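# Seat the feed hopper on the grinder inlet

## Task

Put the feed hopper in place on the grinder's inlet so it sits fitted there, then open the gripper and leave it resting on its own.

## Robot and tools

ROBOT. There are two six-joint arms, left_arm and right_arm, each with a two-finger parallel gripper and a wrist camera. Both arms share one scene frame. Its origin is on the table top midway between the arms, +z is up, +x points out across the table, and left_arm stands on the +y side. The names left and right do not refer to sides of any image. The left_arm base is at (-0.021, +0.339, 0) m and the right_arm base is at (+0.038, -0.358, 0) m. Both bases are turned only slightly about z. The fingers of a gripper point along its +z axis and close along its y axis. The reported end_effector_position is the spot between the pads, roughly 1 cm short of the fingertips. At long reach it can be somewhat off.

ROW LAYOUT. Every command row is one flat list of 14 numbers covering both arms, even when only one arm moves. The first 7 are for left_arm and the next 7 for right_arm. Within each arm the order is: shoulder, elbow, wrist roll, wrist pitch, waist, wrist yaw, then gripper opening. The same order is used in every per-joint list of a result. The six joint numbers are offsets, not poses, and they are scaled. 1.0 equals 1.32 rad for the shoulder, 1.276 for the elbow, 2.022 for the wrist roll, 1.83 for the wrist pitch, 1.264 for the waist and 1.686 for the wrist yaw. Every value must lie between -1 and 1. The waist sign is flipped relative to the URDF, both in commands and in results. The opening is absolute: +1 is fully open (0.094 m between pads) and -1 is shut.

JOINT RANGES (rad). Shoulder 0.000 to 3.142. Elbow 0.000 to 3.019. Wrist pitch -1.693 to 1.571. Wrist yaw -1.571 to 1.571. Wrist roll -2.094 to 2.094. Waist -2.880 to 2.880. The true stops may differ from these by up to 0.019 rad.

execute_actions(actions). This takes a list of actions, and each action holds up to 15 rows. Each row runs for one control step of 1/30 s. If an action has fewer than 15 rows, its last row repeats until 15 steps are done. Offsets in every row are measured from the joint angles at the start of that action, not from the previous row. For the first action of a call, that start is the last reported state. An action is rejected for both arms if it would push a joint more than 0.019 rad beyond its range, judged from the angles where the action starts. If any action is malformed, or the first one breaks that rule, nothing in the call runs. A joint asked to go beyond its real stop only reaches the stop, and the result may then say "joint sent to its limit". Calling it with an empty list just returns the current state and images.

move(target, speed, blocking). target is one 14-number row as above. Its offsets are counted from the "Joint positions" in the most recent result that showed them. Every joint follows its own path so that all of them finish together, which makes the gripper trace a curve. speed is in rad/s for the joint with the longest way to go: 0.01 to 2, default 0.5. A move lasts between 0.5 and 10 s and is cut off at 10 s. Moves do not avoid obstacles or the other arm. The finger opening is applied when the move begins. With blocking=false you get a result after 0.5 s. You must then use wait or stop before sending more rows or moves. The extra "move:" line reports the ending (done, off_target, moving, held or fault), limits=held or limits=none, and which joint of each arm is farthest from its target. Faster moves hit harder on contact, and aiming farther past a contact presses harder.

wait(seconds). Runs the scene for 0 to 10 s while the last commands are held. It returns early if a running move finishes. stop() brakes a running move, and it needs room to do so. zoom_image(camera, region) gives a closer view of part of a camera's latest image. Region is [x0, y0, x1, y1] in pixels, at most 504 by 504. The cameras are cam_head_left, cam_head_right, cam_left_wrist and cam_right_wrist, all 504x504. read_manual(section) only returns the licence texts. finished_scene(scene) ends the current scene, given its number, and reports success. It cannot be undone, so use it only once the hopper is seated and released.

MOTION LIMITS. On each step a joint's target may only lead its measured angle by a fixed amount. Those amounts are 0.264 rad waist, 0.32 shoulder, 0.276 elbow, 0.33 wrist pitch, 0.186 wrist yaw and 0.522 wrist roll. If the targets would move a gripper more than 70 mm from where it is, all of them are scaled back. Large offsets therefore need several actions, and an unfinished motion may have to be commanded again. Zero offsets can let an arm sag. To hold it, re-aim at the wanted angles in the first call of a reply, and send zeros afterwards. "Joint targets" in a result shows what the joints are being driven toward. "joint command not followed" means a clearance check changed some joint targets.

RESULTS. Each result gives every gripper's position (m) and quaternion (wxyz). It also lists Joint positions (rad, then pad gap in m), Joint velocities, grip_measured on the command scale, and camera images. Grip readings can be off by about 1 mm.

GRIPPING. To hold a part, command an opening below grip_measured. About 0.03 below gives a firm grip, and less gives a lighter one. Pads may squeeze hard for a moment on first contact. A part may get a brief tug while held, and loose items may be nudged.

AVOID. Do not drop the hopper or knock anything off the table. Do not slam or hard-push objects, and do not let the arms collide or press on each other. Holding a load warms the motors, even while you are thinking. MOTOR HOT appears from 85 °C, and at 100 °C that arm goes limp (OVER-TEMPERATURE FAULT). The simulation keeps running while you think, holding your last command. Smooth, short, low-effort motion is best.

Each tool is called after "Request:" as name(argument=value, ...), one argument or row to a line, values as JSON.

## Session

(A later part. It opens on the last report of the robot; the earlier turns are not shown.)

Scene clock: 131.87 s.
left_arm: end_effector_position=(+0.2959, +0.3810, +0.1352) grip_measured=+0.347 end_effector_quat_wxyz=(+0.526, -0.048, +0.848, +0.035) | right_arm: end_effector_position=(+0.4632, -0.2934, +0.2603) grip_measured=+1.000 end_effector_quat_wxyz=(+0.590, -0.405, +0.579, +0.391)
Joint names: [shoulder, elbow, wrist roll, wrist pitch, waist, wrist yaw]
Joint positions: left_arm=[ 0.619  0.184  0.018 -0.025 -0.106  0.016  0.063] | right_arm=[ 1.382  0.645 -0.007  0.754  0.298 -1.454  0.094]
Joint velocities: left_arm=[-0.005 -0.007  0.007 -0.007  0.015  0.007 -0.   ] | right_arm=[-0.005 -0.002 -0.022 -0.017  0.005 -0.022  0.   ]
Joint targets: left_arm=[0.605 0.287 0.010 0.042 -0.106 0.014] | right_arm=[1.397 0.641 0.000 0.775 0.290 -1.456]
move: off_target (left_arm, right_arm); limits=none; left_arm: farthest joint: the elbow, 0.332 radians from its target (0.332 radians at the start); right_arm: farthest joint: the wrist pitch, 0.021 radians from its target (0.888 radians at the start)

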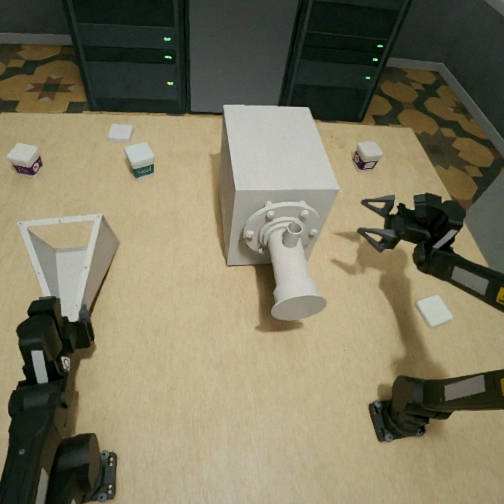

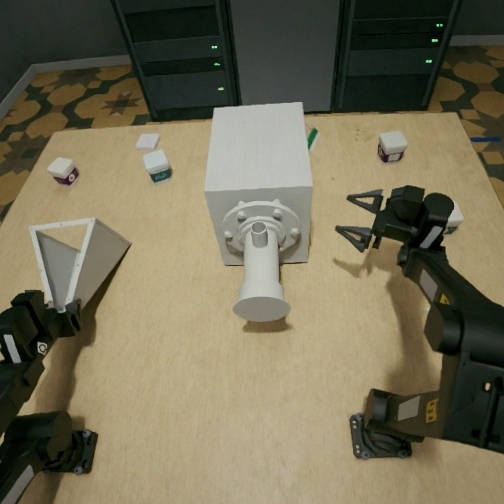

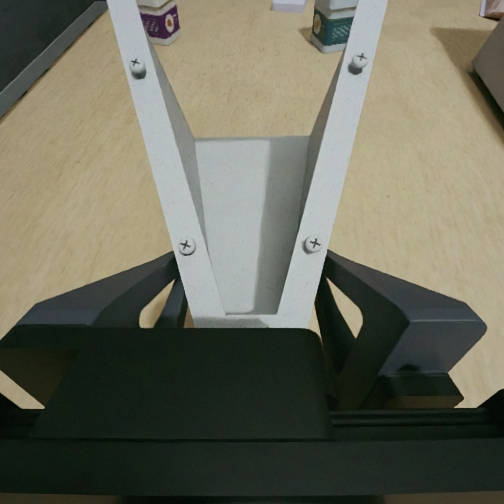

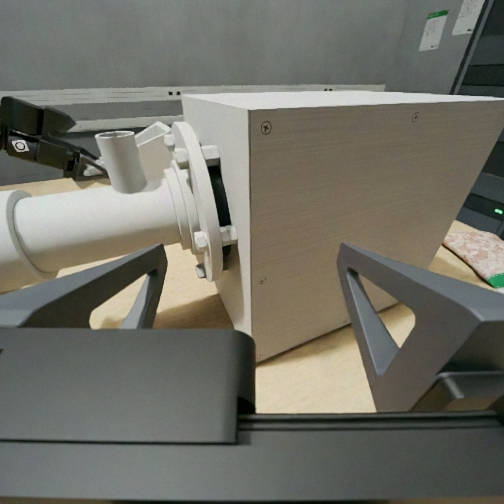

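Request:
move(
  target=[-0.15,0.03,0,-0.36,0,0,0.33,0,0,0,0,0,0,1],
  speed=0.3,
)

Request:
execute_actions(
  actions=[
    [[0,0,0,0,0,0,0.45,0,0,0,0,0,0,1]],
    [[0,0,0,0,0,0,1,0,0,0,0,0,0,1]],
  ],
)

Request:
move(
  target=[0,0.4,0,-0.2,0,0,1,0,0,0,0,0,0,1],
)

Request:
move(
  target=[0.45,0.5,0,-0.23,0,0,1,0,0,0,0,0,0,1],
)

Scene clock: 162.67 s.
left_arm: end_effector_position=(+0.1982, +0.3673, +0.0529) grip_measured=+0.332 end_effector_quat_wxyz=(+0.314, -0.056, +0.948, +0.018) | right_arm: end_effector_position=(+0.4632, -0.2934, +0.2603) grip_measured=+1.000 end_effector_quat_wxyz=(+0.590, -0.405, +0.579, +0.391)
Joint names: [shoulder, elbow, wrist roll, wrist pitch, waist, wrist yaw]
Joint positions: left_arm=[ 0.428  0.165  0.018 -0.669 -0.106  0.015  0.063] | right_arm=[ 1.382  0.645 -0.007  0.754  0.298 -1.454  0.094]
Joint velocities: left_arm=[ 0.005 -0.002 -0.007  0.007 -0.005 -0.022  0.   ] | right_arm=[ 0.005 -0.007  0.081 -0.002  0.015 -0.022  0.   ]
Joint targets: left_arm=[0.421 0.222 0.018 -0.683 -0.106 0.016] | right_arm=[1.382 0.645 -0.007 0.754 0.298 -1.454]
move: off_target (left_arm); limits=none; left_arm: farthest joint: the elbow, 0.057 radians from its target (0.038 radians at the start); right_arm: farthest joint: the waist, 0.000 radians from its target (0.000 radians at the start)

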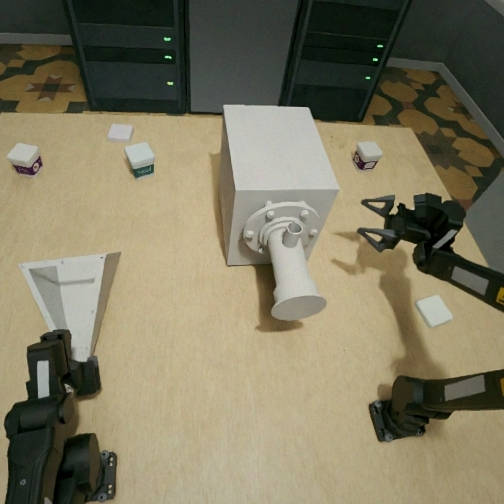

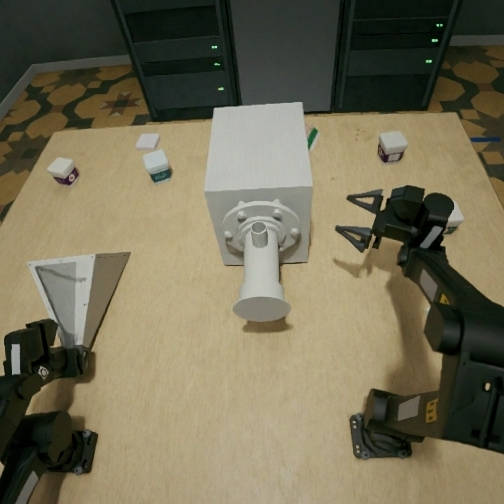

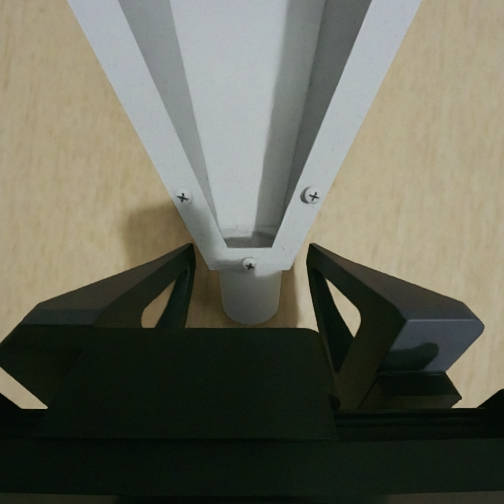

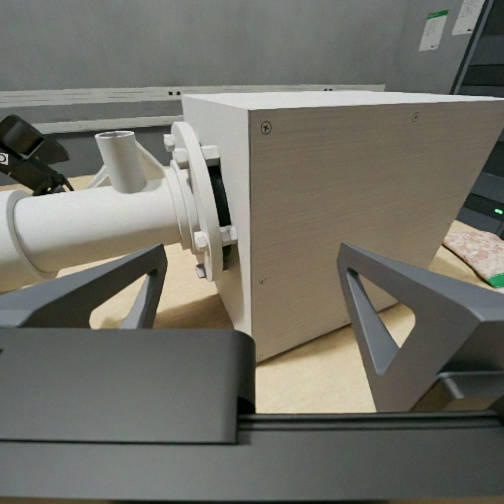

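Scene clock: 163.67 s.
left_arm: end_effector_position=(+0.1982, +0.3673, +0.0529) grip_measured=+0.999 end_effector_quat_wxyz=(+0.314, -0.056, +0.948, +0.018) | right_arm: end_effector_position=(+0.4632, -0.2934, +0.2603) grip_measured=+1.000 end_effector_quat_wxyz=(+0.590, -0.405, +0.579, +0.391)
Joint names: [shoulder, elbow, wrist roll, wrist pitch, waist, wrist yaw]
Joint positions: left_arm=[ 0.428  0.165  0.018 -0.669 -0.106  0.015  0.094] | right_arm=[ 1.382  0.645 -0.007  0.754  0.298 -1.454  0.094]
Joint velocities: left_arm=[-0.005 -0.007 -0.037  0.002 -0.005 -0.007 -0.   ] | right_arm=[-0.015 -0.007  0.037  0.012  0.024  0.037  0.   ]
Joint targets: left_arm=[0.428 0.165 0.018 -0.669 -0.106 0.015] | right_arm=[1.382 0.645 -0.007 0.754 0.298 -1.454]

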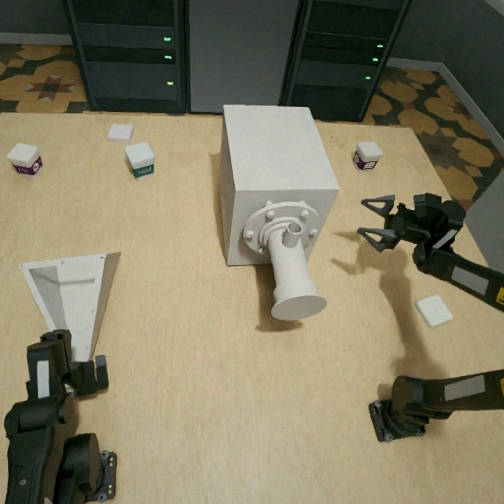

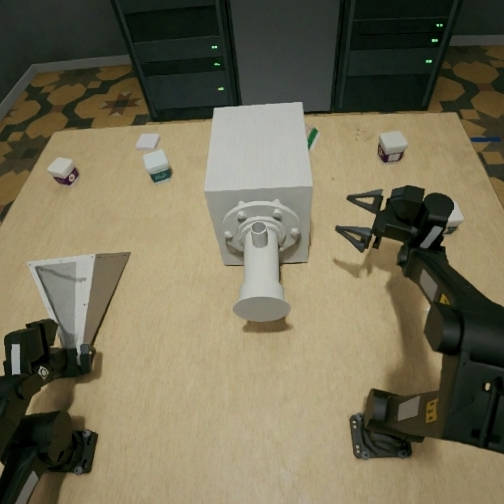

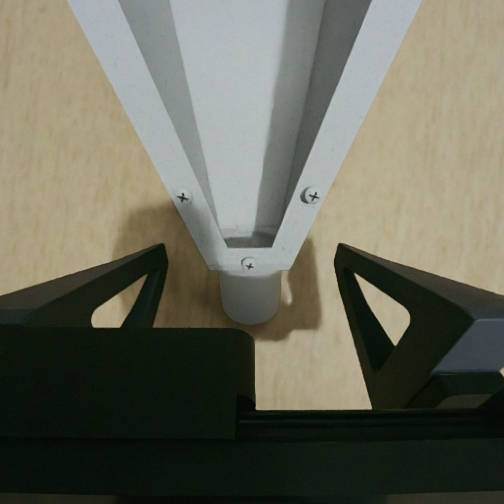

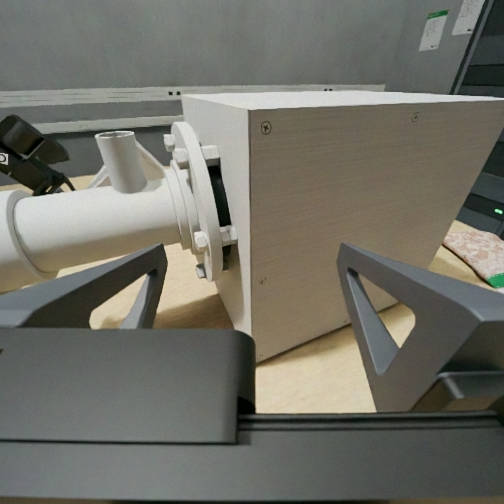

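Scene clock: 165.20 s.
left_arm: end_effector_position=(+0.2251, +0.3711, +0.2487) grip_measured=+0.999 end_effector_quat_wxyz=(+0.369, -0.054, +0.928, +0.022) | right_arm: end_effector_position=(+0.4632, -0.2934, +0.2603) grip_measured=+1.000 end_effector_quat_wxyz=(+0.590, -0.405, +0.579, +0.391)
Joint names: [shoulder, elbow, wrist roll, wrist pitch, waist, wrist yaw]
Joint positions: left_arm=[ 0.428  0.634  0.018 -1.02  -0.106  0.015  0.094] | right_arm=[ 1.382  0.645 -0.007  0.754  0.298 -1.454  0.094]
Joint velocities: left_arm=[ 0.005 -0.022 -0.022  0.002 -0.015 -0.066  0.001] | right_arm=[-0.005  0.002 -0.007  0.007  0.005 -0.037  0.   ]
Joint targets: left_arm=[0.428 0.676 0.018 -1.035 -0.106 0.015] | right_arm=[1.382 0.645 -0.007 0.754 0.298 -1.454]
move: off_target (left_arm); limits=none; left_arm: farthest joint: the elbow, 0.042 radians from its target (0.510 radians at the start); right_arm: farthest joint: the waist, 0.000 radians from its target (0.000 radians at the start)

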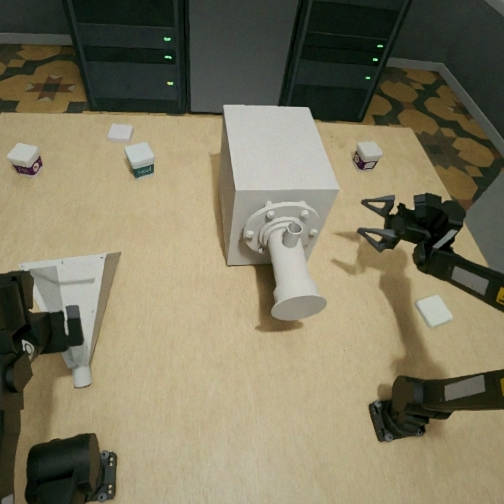

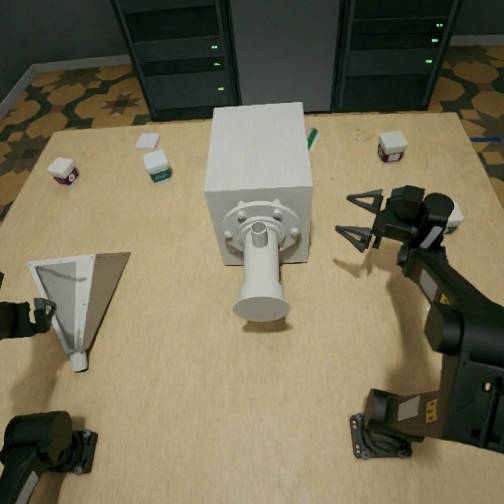

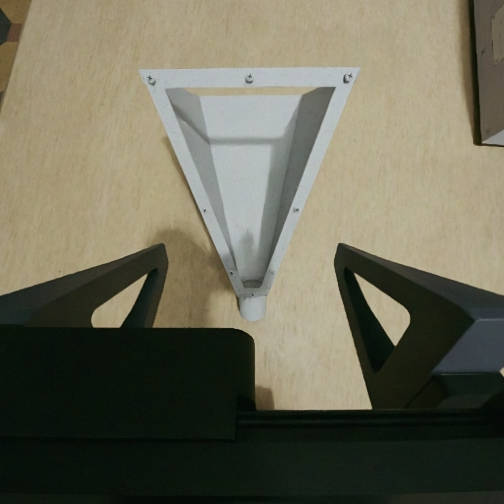

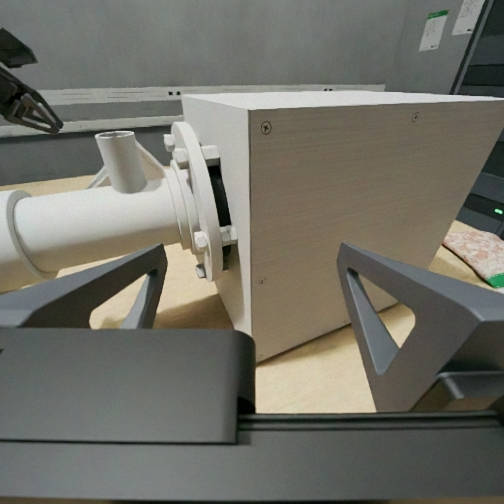

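Scene clock: 167.00 s.
left_arm: end_effector_position=(+0.3159, +0.3839, +0.3332) grip_measured=+0.999 end_effector_quat_wxyz=(+0.171, -0.059, +0.984, +0.006) | right_arm: end_effector_position=(+0.4632, -0.2934, +0.2603) grip_measured=+1.000 end_effector_quat_wxyz=(+0.590, -0.405, +0.579, +0.391)
Joint names: [shoulder, elbow, wrist roll, wrist pitch, waist, wrist yaw]
Joint positions: left_arm=[ 1.023  1.222  0.018 -1.427 -0.106  0.015  0.094] | right_arm=[ 1.382  0.645 -0.007  0.754  0.298 -1.454  0.094]
Joint velocities: left_arm=[ 0.015 -0.017 -0.007 -0.022  0.024 -0.051 -0.001] | right_arm=[-0.005 -0.007 -0.066  0.007  0.015  0.007  0.   ]
Joint targets: left_arm=[1.022 1.272 0.018 -1.441 -0.106 0.015] | right_arm=[1.382 0.645 -0.007 0.754 0.298 -1.454]
move: off_target (left_arm); limits=none; left_arm: farthest joint: the elbow, 0.050 radians from its target (0.638 radians at the start); right_arm: farthest joint: the waist, 0.000 radians from its target (0.000 radians at the start)

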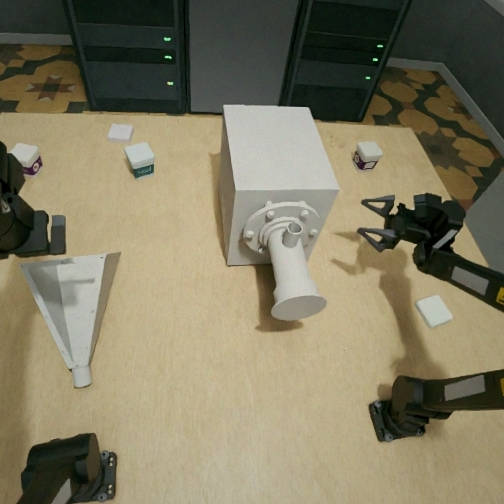

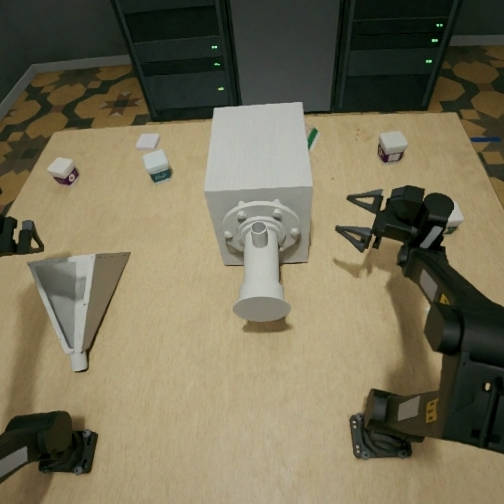

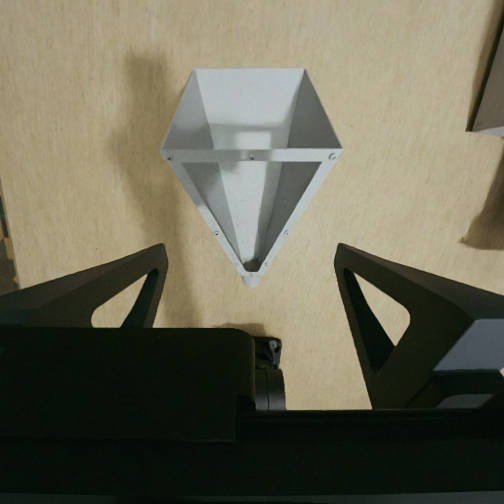

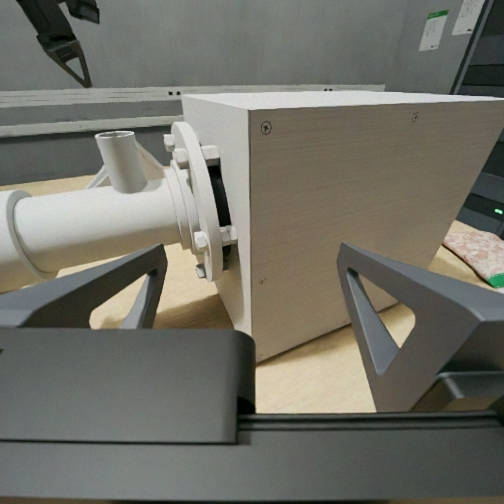

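Request:
move(
  target=[0.41,0.215,-0.012,-0.035,0.203,-0.109,-0.1,0,0,0,0,0,0,1],
)

Request:
move(
  target=[0.069,-0.191,0,0.193,0,0,-0.1,0,0,0,0,0,0,1],
  speed=0.25,
)

Scene clock: 182.53 s.
left_arm: end_effector_position=(+0.4405, +0.3140, +0.2178) grip_measured=-0.098 end_effector_quat_wxyz=(-0.012, +0.062, +0.995, +0.083) | right_arm: end_effector_position=(+0.4632, -0.2934, +0.2603) grip_measured=+1.000 end_effector_quat_wxyz=(+0.590, -0.405, +0.579, +0.391)
Joint names: [shoulder, elbow, wrist roll, wrist pitch, waist, wrist yaw]
Joint positions: left_arm=[ 1.572  1.447  0.007 -1.477  0.15  -0.165  0.042] | right_arm=[ 1.382  0.645 -0.007  0.754  0.298 -1.454  0.094]
Joint velocities: left_arm=[-0.015 -0.002  0.066 -0.012  0.015 -0.022  0.   ] | right_arm=[-0.005 -0.007 -0.081 -0.007 -0.005  0.066  0.   ]
Joint targets: left_arm=[1.565 1.497 -0.006 -1.491 0.151 -0.168] | right_arm=[1.382 0.645 -0.007 0.754 0.298 -1.454]
move: off_target (left_arm); limits=none; left_arm: farthest joint: the elbow, 0.050 radians from its target (0.274 radians at the start); right_arm: farthest joint: the waist, 0.000 radians from its target (0.000 radians at the start)

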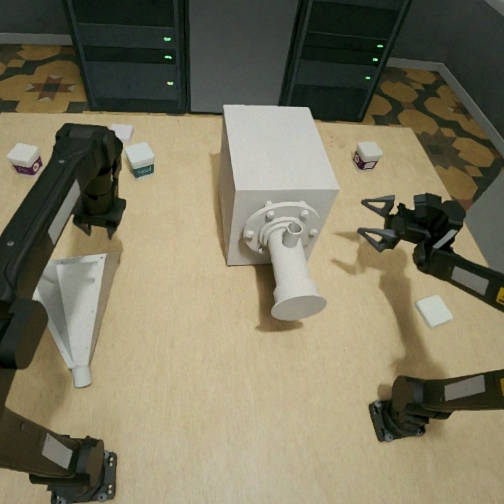

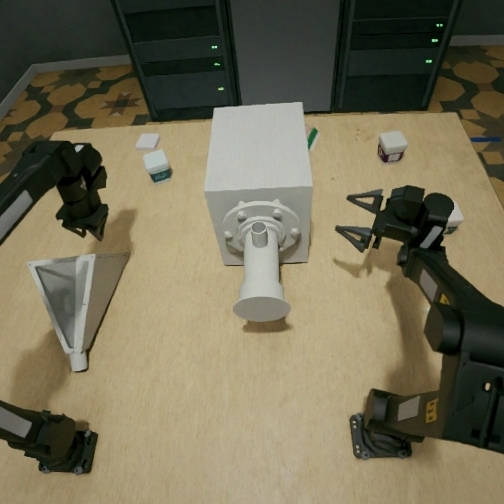

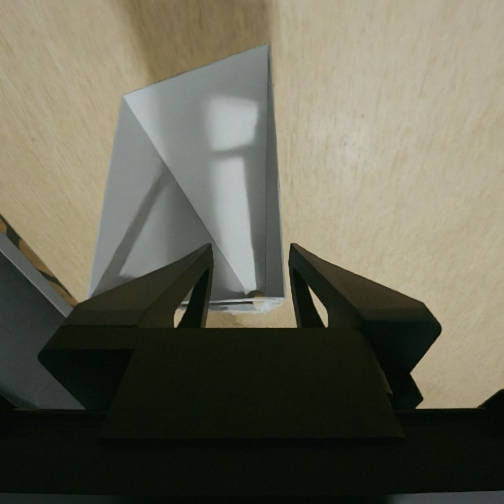

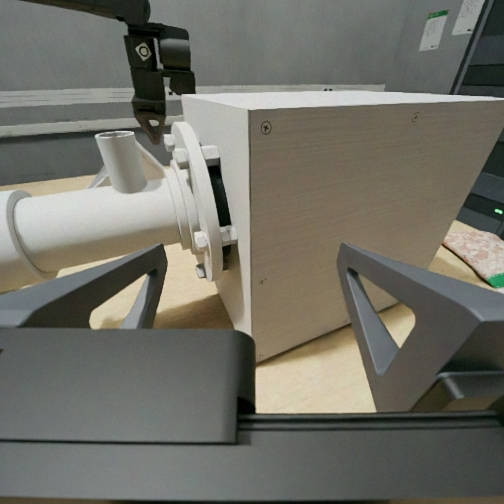

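Scene clock: 184.33 s.
left_arm: end_effector_position=(+0.4529, +0.3126, +0.1104) grip_measured=-0.098 end_effector_quat_wxyz=(+0.023, +0.059, +0.995, +0.081) | right_arm: end_effector_position=(+0.4632, -0.2934, +0.2603) grip_measured=+1.000 end_effector_quat_wxyz=(+0.590, -0.405, +0.579, +0.391)
Joint names: [shoulder, elbow, wrist roll, wrist pitch, waist, wrist yaw]
Joint positions: left_arm=[ 1.634  1.23   0.007 -1.129  0.15  -0.165  0.042] | right_arm=[ 1.382  0.645 -0.007  0.754  0.298 -1.454  0.094]
Joint velocities: left_arm=[ 0.005 -0.012 -0.037 -0.002  0.005 -0.007 -0.   ] | right_arm=[-0.005 -0.027  0.022 -0.012  0.005 -0.051  0.   ]
Joint targets: left_arm=[1.664 1.203 0.007 -1.124 0.150 -0.165] | right_arm=[1.382 0.645 -0.007 0.754 0.298 -1.454]
move: off_target (left_arm); limits=none; left_arm: farthest joint: the shoulder, 0.029 radians from its target (0.091 radians at the start); right_arm: farthest joint: the waist, 0.000 radians from its target (0.000 radians at the start)

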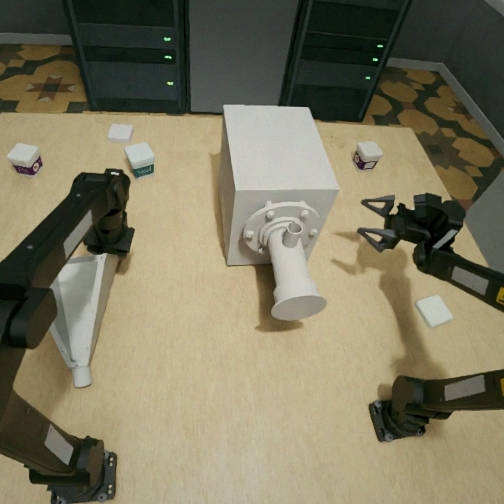

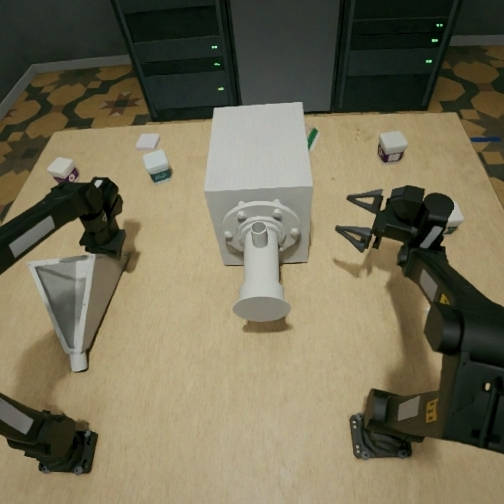

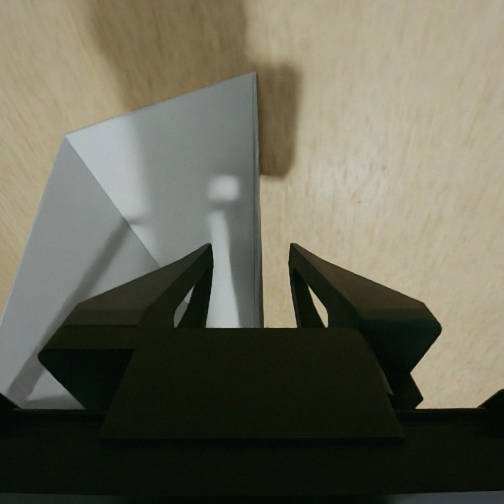

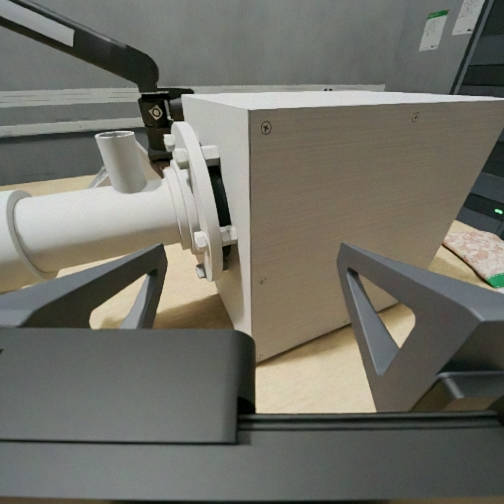

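Request:
move(
  target=[-0.1,0.24,0,-0.19,0,0,-0.1,0,0,0,0,0,0,1],
)

Request:
move(
  target=[-0.79,-0.62,0,0.2,-0.2,0.1,1,0,0,0,0,0,0,1],
  speed=0.8,
)

Request:
move(
  target=[0,-0.27,0,0.16,0,0,1,0,0,0,0,0,0,1],
)

Scene clock: 200.60 s.
left_arm: end_effector_position=(+0.4483, +0.3131, +0.2738) grip_measured=-0.098 end_effector_quat_wxyz=(+0.061, +0.056, +0.993, +0.079) | right_arm: end_effector_position=(+0.4632, -0.2934, +0.2603) grip_measured=+1.000 end_effector_quat_wxyz=(+0.590, -0.405, +0.579, +0.391)
Joint names: [shoulder, elbow, wrist roll, wrist pitch, waist, wrist yaw]
Joint positions: left_arm=[ 1.492  1.498  0.007 -1.463  0.15  -0.165  0.042] | right_arm=[ 1.382  0.645 -0.007  0.754  0.298 -1.454  0.094]
Joint velocities: left_arm=[-0.015 -0.017  0.007 -0.027 -0.015 -0.022 -0.001] | right_arm=[-0.024 -0.002 -0.022  0.007  0.005  0.007  0.   ]
Joint targets: left_arm=[1.502 1.536 0.007 -1.476 0.150 -0.165] | right_arm=[1.382 0.645 -0.007 0.754 0.298 -1.454]
move: off_target (left_arm); limits=none; left_arm: farthest joint: the elbow, 0.038 radians from its target (0.307 radians at the start); right_arm: farthest joint: the waist, 0.000 radians from its target (0.000 radians at the start)

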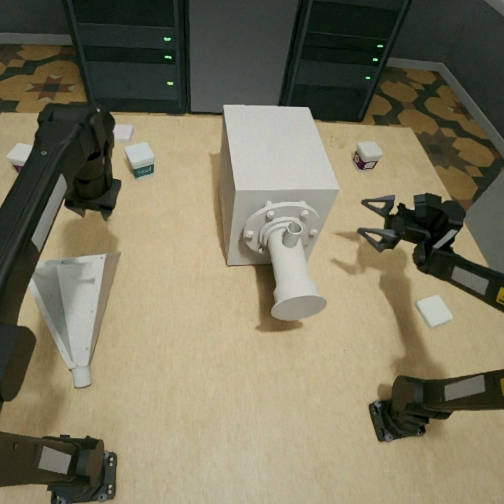

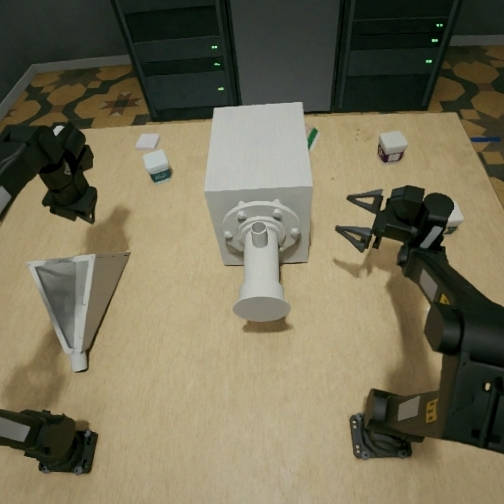

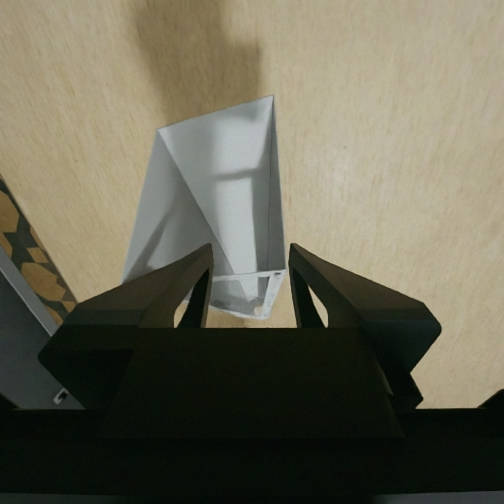

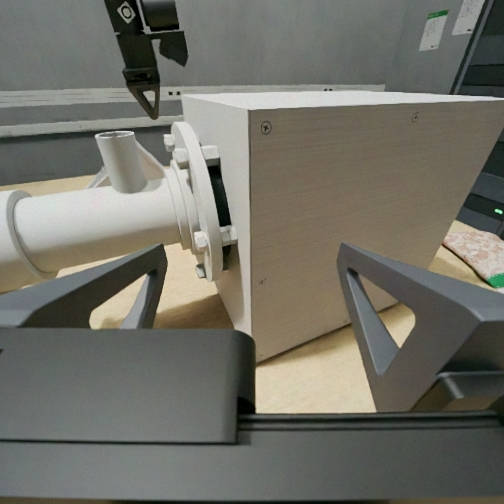

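Scene clock: 202.47 s.
left_arm: end_effector_position=(+0.2161, +0.3697, +0.2694) grip_measured=+0.999 end_effector_quat_wxyz=(+0.351, -0.057, +0.934, +0.024) | right_arm: end_effector_position=(+0.4632, -0.2934, +0.2603) grip_measured=+1.000 end_effector_quat_wxyz=(+0.590, -0.405, +0.579, +0.391)
Joint names: [shoulder, elbow, wrist roll, wrist pitch, waist, wrist yaw]
Joint positions: left_arm=[ 0.442  0.708  0.007 -1.118 -0.094 -0.     0.094] | right_arm=[ 1.382  0.645 -0.007  0.754  0.298 -1.454  0.094]
Joint velocities: left_arm=[-0.005  0.002  0.051  0.002  0.015  0.051 -0.001] | right_arm=[-0.005 -0.022  0.007 -0.002  0.005 -0.022  0.   ]
Joint targets: left_arm=[0.449 0.707 0.007 -1.097 -0.103 0.003] | right_arm=[1.382 0.645 -0.007 0.754 0.298 -1.454]
move: off_target (left_arm); limits=none; left_arm: farthest joint: the wrist pitch, 0.021 radians from its target (0.366 radians at the start); right_arm: farthest joint: the waist, 0.000 radians from its target (0.000 radians at the start)

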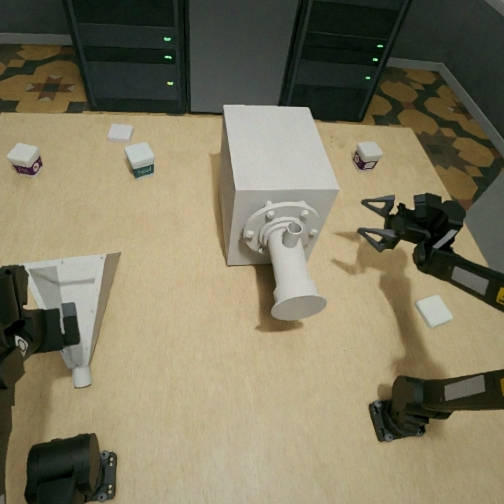

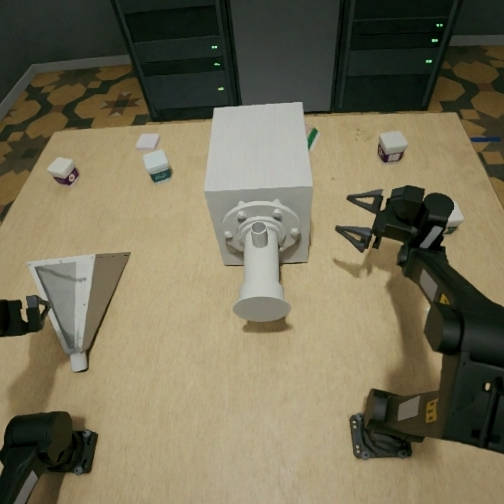

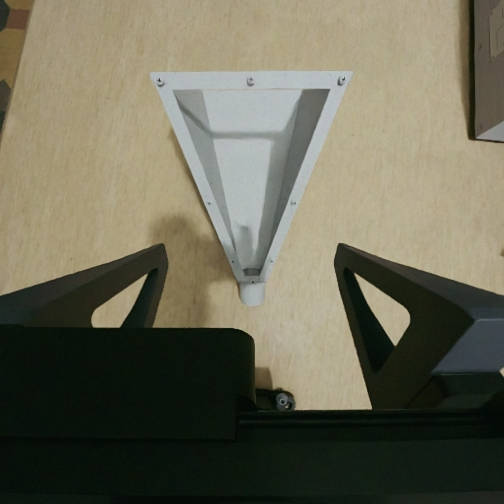

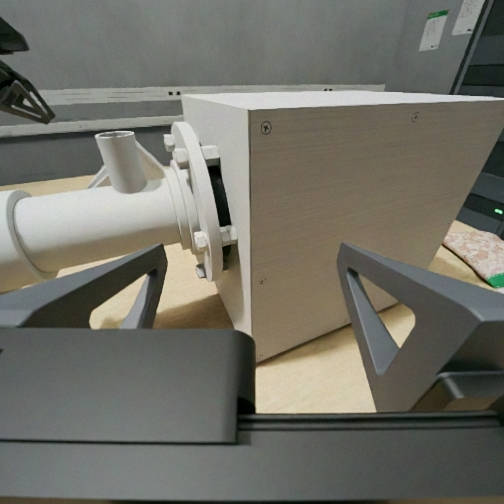

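Scene clock: 203.67 s.
left_arm: end_effector_position=(+0.2137, +0.3694, +0.1256) grip_measured=+0.999 end_effector_quat_wxyz=(+0.315, -0.058, +0.947, +0.021) | right_arm: end_effector_position=(+0.4632, -0.2934, +0.2603) grip_measured=+1.000 end_effector_quat_wxyz=(+0.590, -0.405, +0.579, +0.391)
Joint names: [shoulder, elbow, wrist roll, wrist pitch, waist, wrist yaw]
Joint positions: left_arm=[ 0.442  0.36   0.007 -0.846 -0.094 -0.     0.094] | right_arm=[ 1.382  0.645 -0.007  0.754  0.298 -1.454  0.094]
Joint velocities: left_arm=[ 0.005  0.022 -0.037  0.002 -0.015 -0.022  0.001] | right_arm=[-0.015 -0.007  0.022  0.002 -0.005 -0.037  0.   ]
Joint targets: left_arm=[0.442 0.364 0.007 -0.825 -0.094 -0.000] | right_arm=[1.382 0.645 -0.007 0.754 0.298 -1.454]
move: off_target (left_arm); limits=none; left_arm: farthest joint: the wrist pitch, 0.021 radians from its target (0.293 radians at the start); right_arm: farthest joint: the waist, 0.000 radians from its target (0.000 radians at the start)

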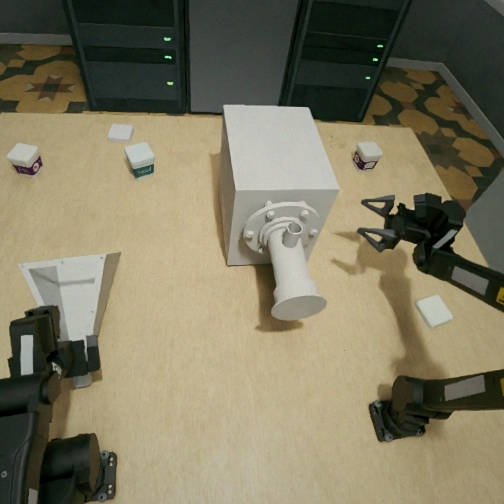

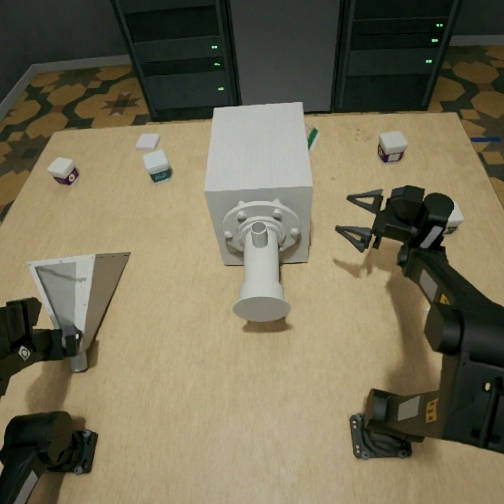

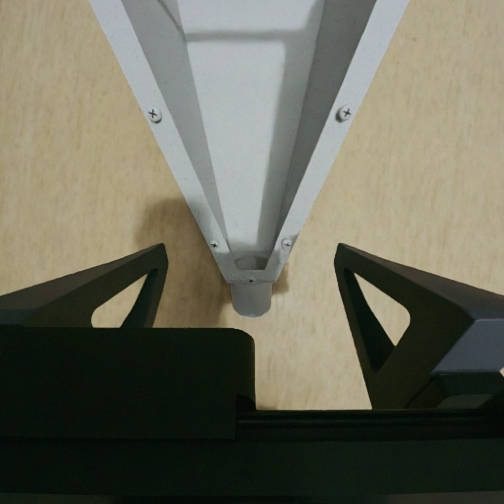

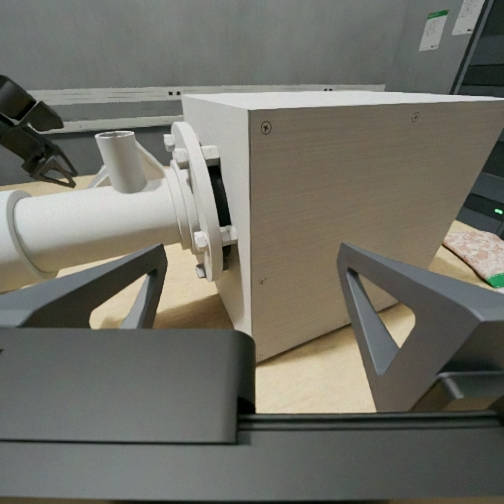

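Request:
move(
  target=[0.365,-0.07,0,0.315,0,0,1,0,0,0,0,0,0,1],
  speed=0.3,
)

Request:
execute_actions(
  actions=[
    [[0,0,0,0,0,0,0.8,0,0,0,0,0,0,1]],
    [[0,0,0,0,0,0,0.5,0,0,0,0,0,0,1]],
  ],
)

Request:
move(
  target=[-0.02,0.05,0,0.2,0,0,0.5,0,0,0,0,0,0,1],
  speed=0.2,
)

Scene clock: 213.50 s.
left_arm: end_effector_position=(+0.2738, +0.3772, +0.0449) grip_measured=+0.999 end_effector_quat_wxyz=(+0.311, -0.058, +0.948, +0.021) | right_arm: end_effector_position=(+0.4632, -0.2934, +0.2603) grip_measured=+1.000 end_effector_quat_wxyz=(+0.590, -0.405, +0.579, +0.391)
Joint names: [shoulder, elbow, wrist roll, wrist pitch, waist, wrist yaw]
Joint positions: left_arm=[ 0.92   0.274  0.007 -0.291 -0.094 -0.     0.094] | right_arm=[ 1.382  0.645 -0.007  0.754  0.298 -1.454  0.094]
Joint velocities: left_arm=[-0.005 -0.002 -0.022  0.007 -0.015 -0.022 -0.001] | right_arm=[ 0.005 -0.002 -0.007 -0.002 -0.005 -0.022  0.   ]
Joint targets: left_arm=[0.924 0.270 0.007 -0.270 -0.094 -0.000] | right_arm=[1.382 0.645 -0.007 0.754 0.298 -1.454]
move: off_target (left_arm); limits=none; left_arm: farthest joint: the wrist pitch, 0.021 radians from its target (0.577 radians at the start); right_arm: farthest joint: the waist, 0.000 radians from its target (0.000 radians at the start)

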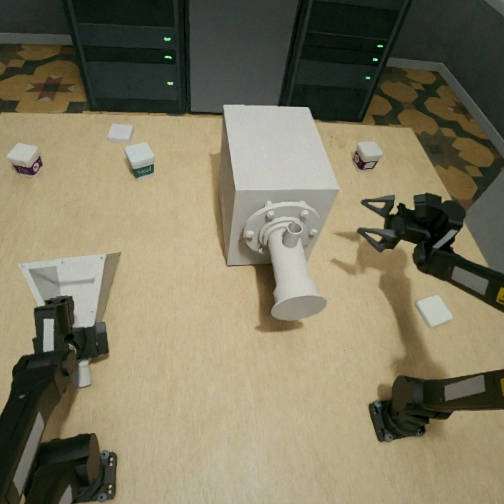

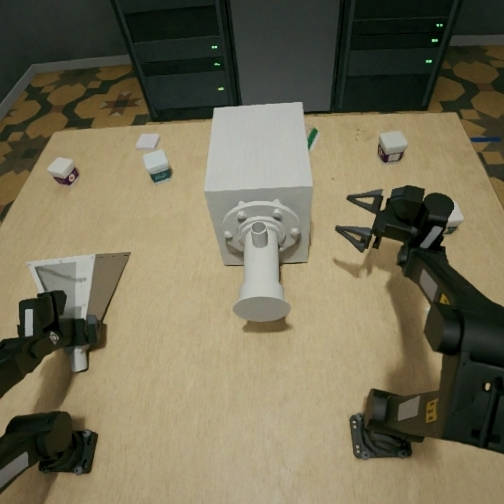

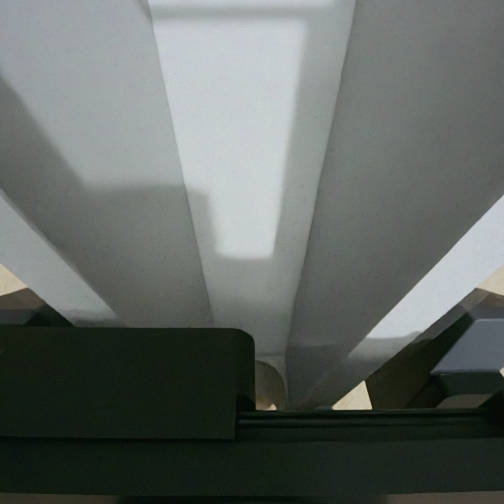

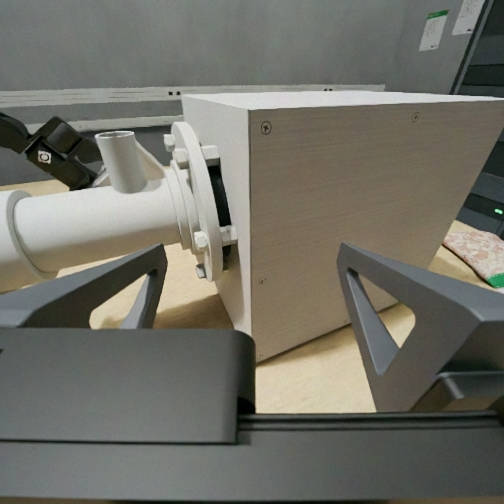

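Scene clock: 214.50 s.
left_arm: end_effector_position=(+0.2738, +0.3772, +0.0449) grip_measured=+0.809 end_effector_quat_wxyz=(+0.311, -0.058, +0.948, +0.021) | right_arm: end_effector_position=(+0.4632, -0.2934, +0.2603) grip_measured=+1.000 end_effector_quat_wxyz=(+0.590, -0.405, +0.579, +0.391)
Joint names: [shoulder, elbow, wrist roll, wrist pitch, waist, wrist yaw]
Joint positions: left_arm=[ 0.92   0.274  0.007 -0.291 -0.094 -0.     0.085] | right_arm=[ 1.382  0.645 -0.007  0.754  0.298 -1.454  0.094]
Joint velocities: left_arm=[-0.015 -0.002 -0.051 -0.007  0.015 -0.007 -0.   ] | right_arm=[ 0.005 -0.002 -0.037 -0.002  0.005 -0.007  0.   ]
Joint targets: left_arm=[0.920 0.274 0.007 -0.291 -0.094 -0.000] | right_arm=[1.382 0.645 -0.007 0.754 0.298 -1.454]

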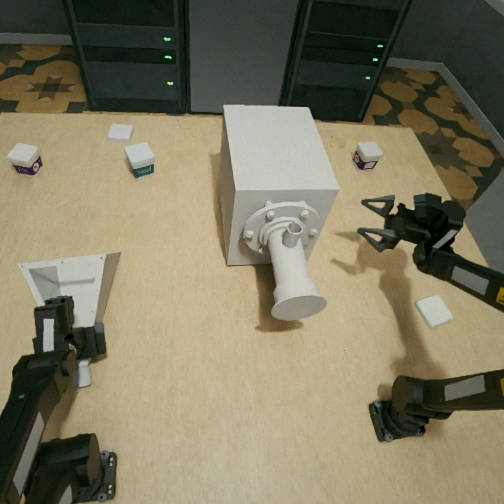

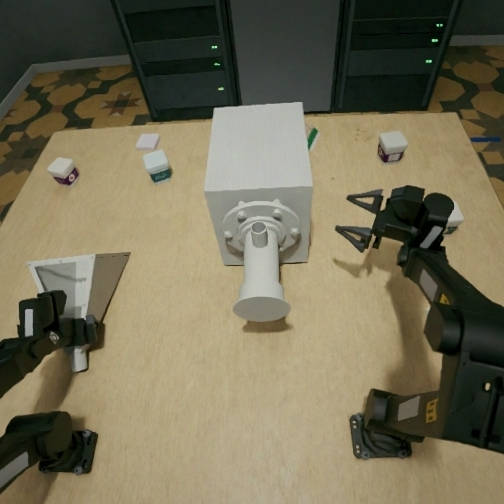

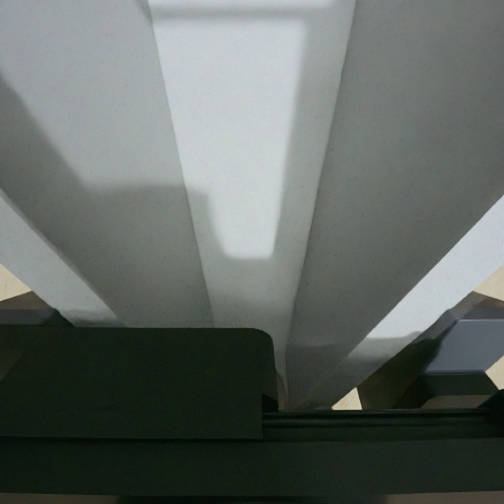

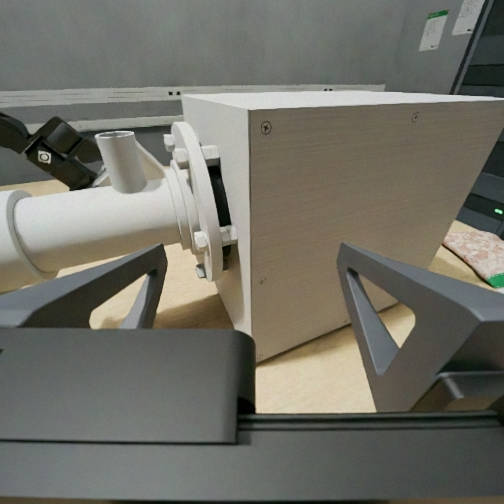

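Scene clock: 216.70 s.
left_arm: end_effector_position=(+0.3157, +0.3823, +0.0779) grip_measured=+0.789 end_effector_quat_wxyz=(+0.420, -0.055, +0.905, +0.028) | right_arm: end_effector_position=(+0.4632, -0.2934, +0.2603) grip_measured=+1.000 end_effector_quat_wxyz=(+0.590, -0.405, +0.579, +0.391)
Joint names: [shoulder, elbow, wrist roll, wrist pitch, waist, wrist yaw]
Joint positions: left_arm=[ 0.944  0.263  0.007 -0.02  -0.094  0.002  0.084] | right_arm=[ 1.382  0.645 -0.007  0.754  0.298 -1.454  0.094]
Joint velocities: left_arm=[-0.005 -0.002 -0.081 -0.002 -0.015 -0.007 -0.   ] | right_arm=[ 0.005 -0.012  0.022 -0.002 -0.005 -0.007  0.   ]
Joint targets: left_arm=[0.894 0.338 0.007 0.076 -0.094 -0.000] | right_arm=[1.382 0.645 -0.007 0.754 0.298 -1.454]
move: off_target (left_arm); limits=none; left_arm: farthest joint: the wrist pitch, 0.095 radians from its target (0.366 radians at the start); right_arm: farthest joint: the waist, 0.000 radians from its target (0.000 radians at the start)

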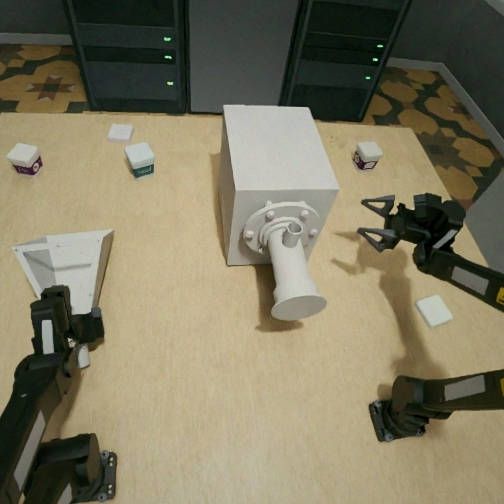

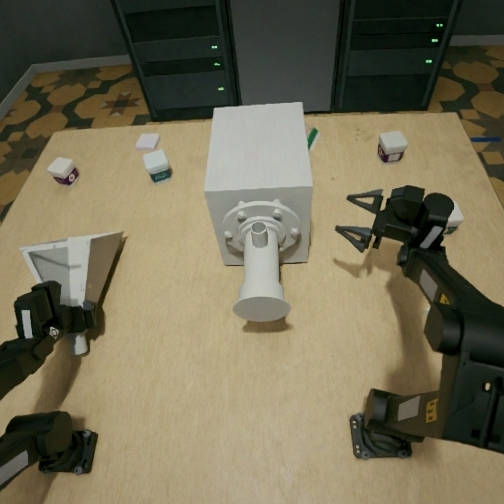

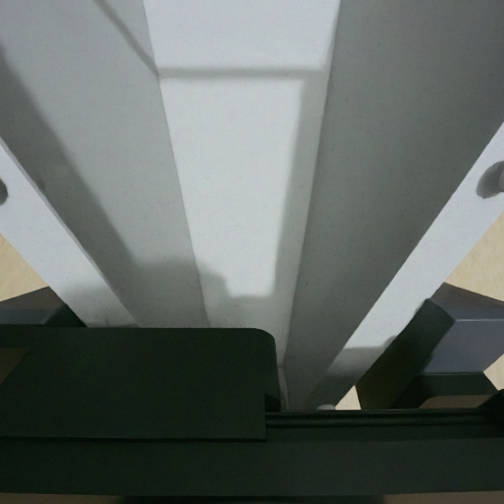

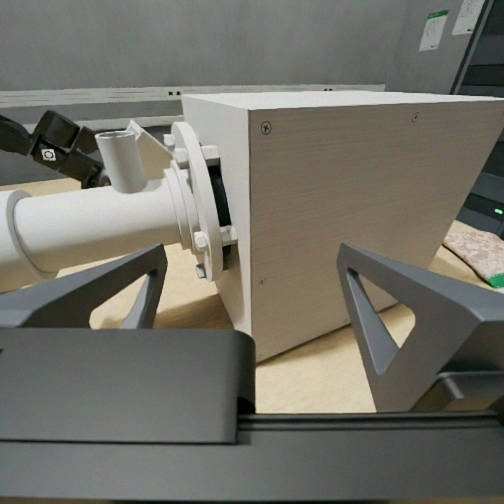

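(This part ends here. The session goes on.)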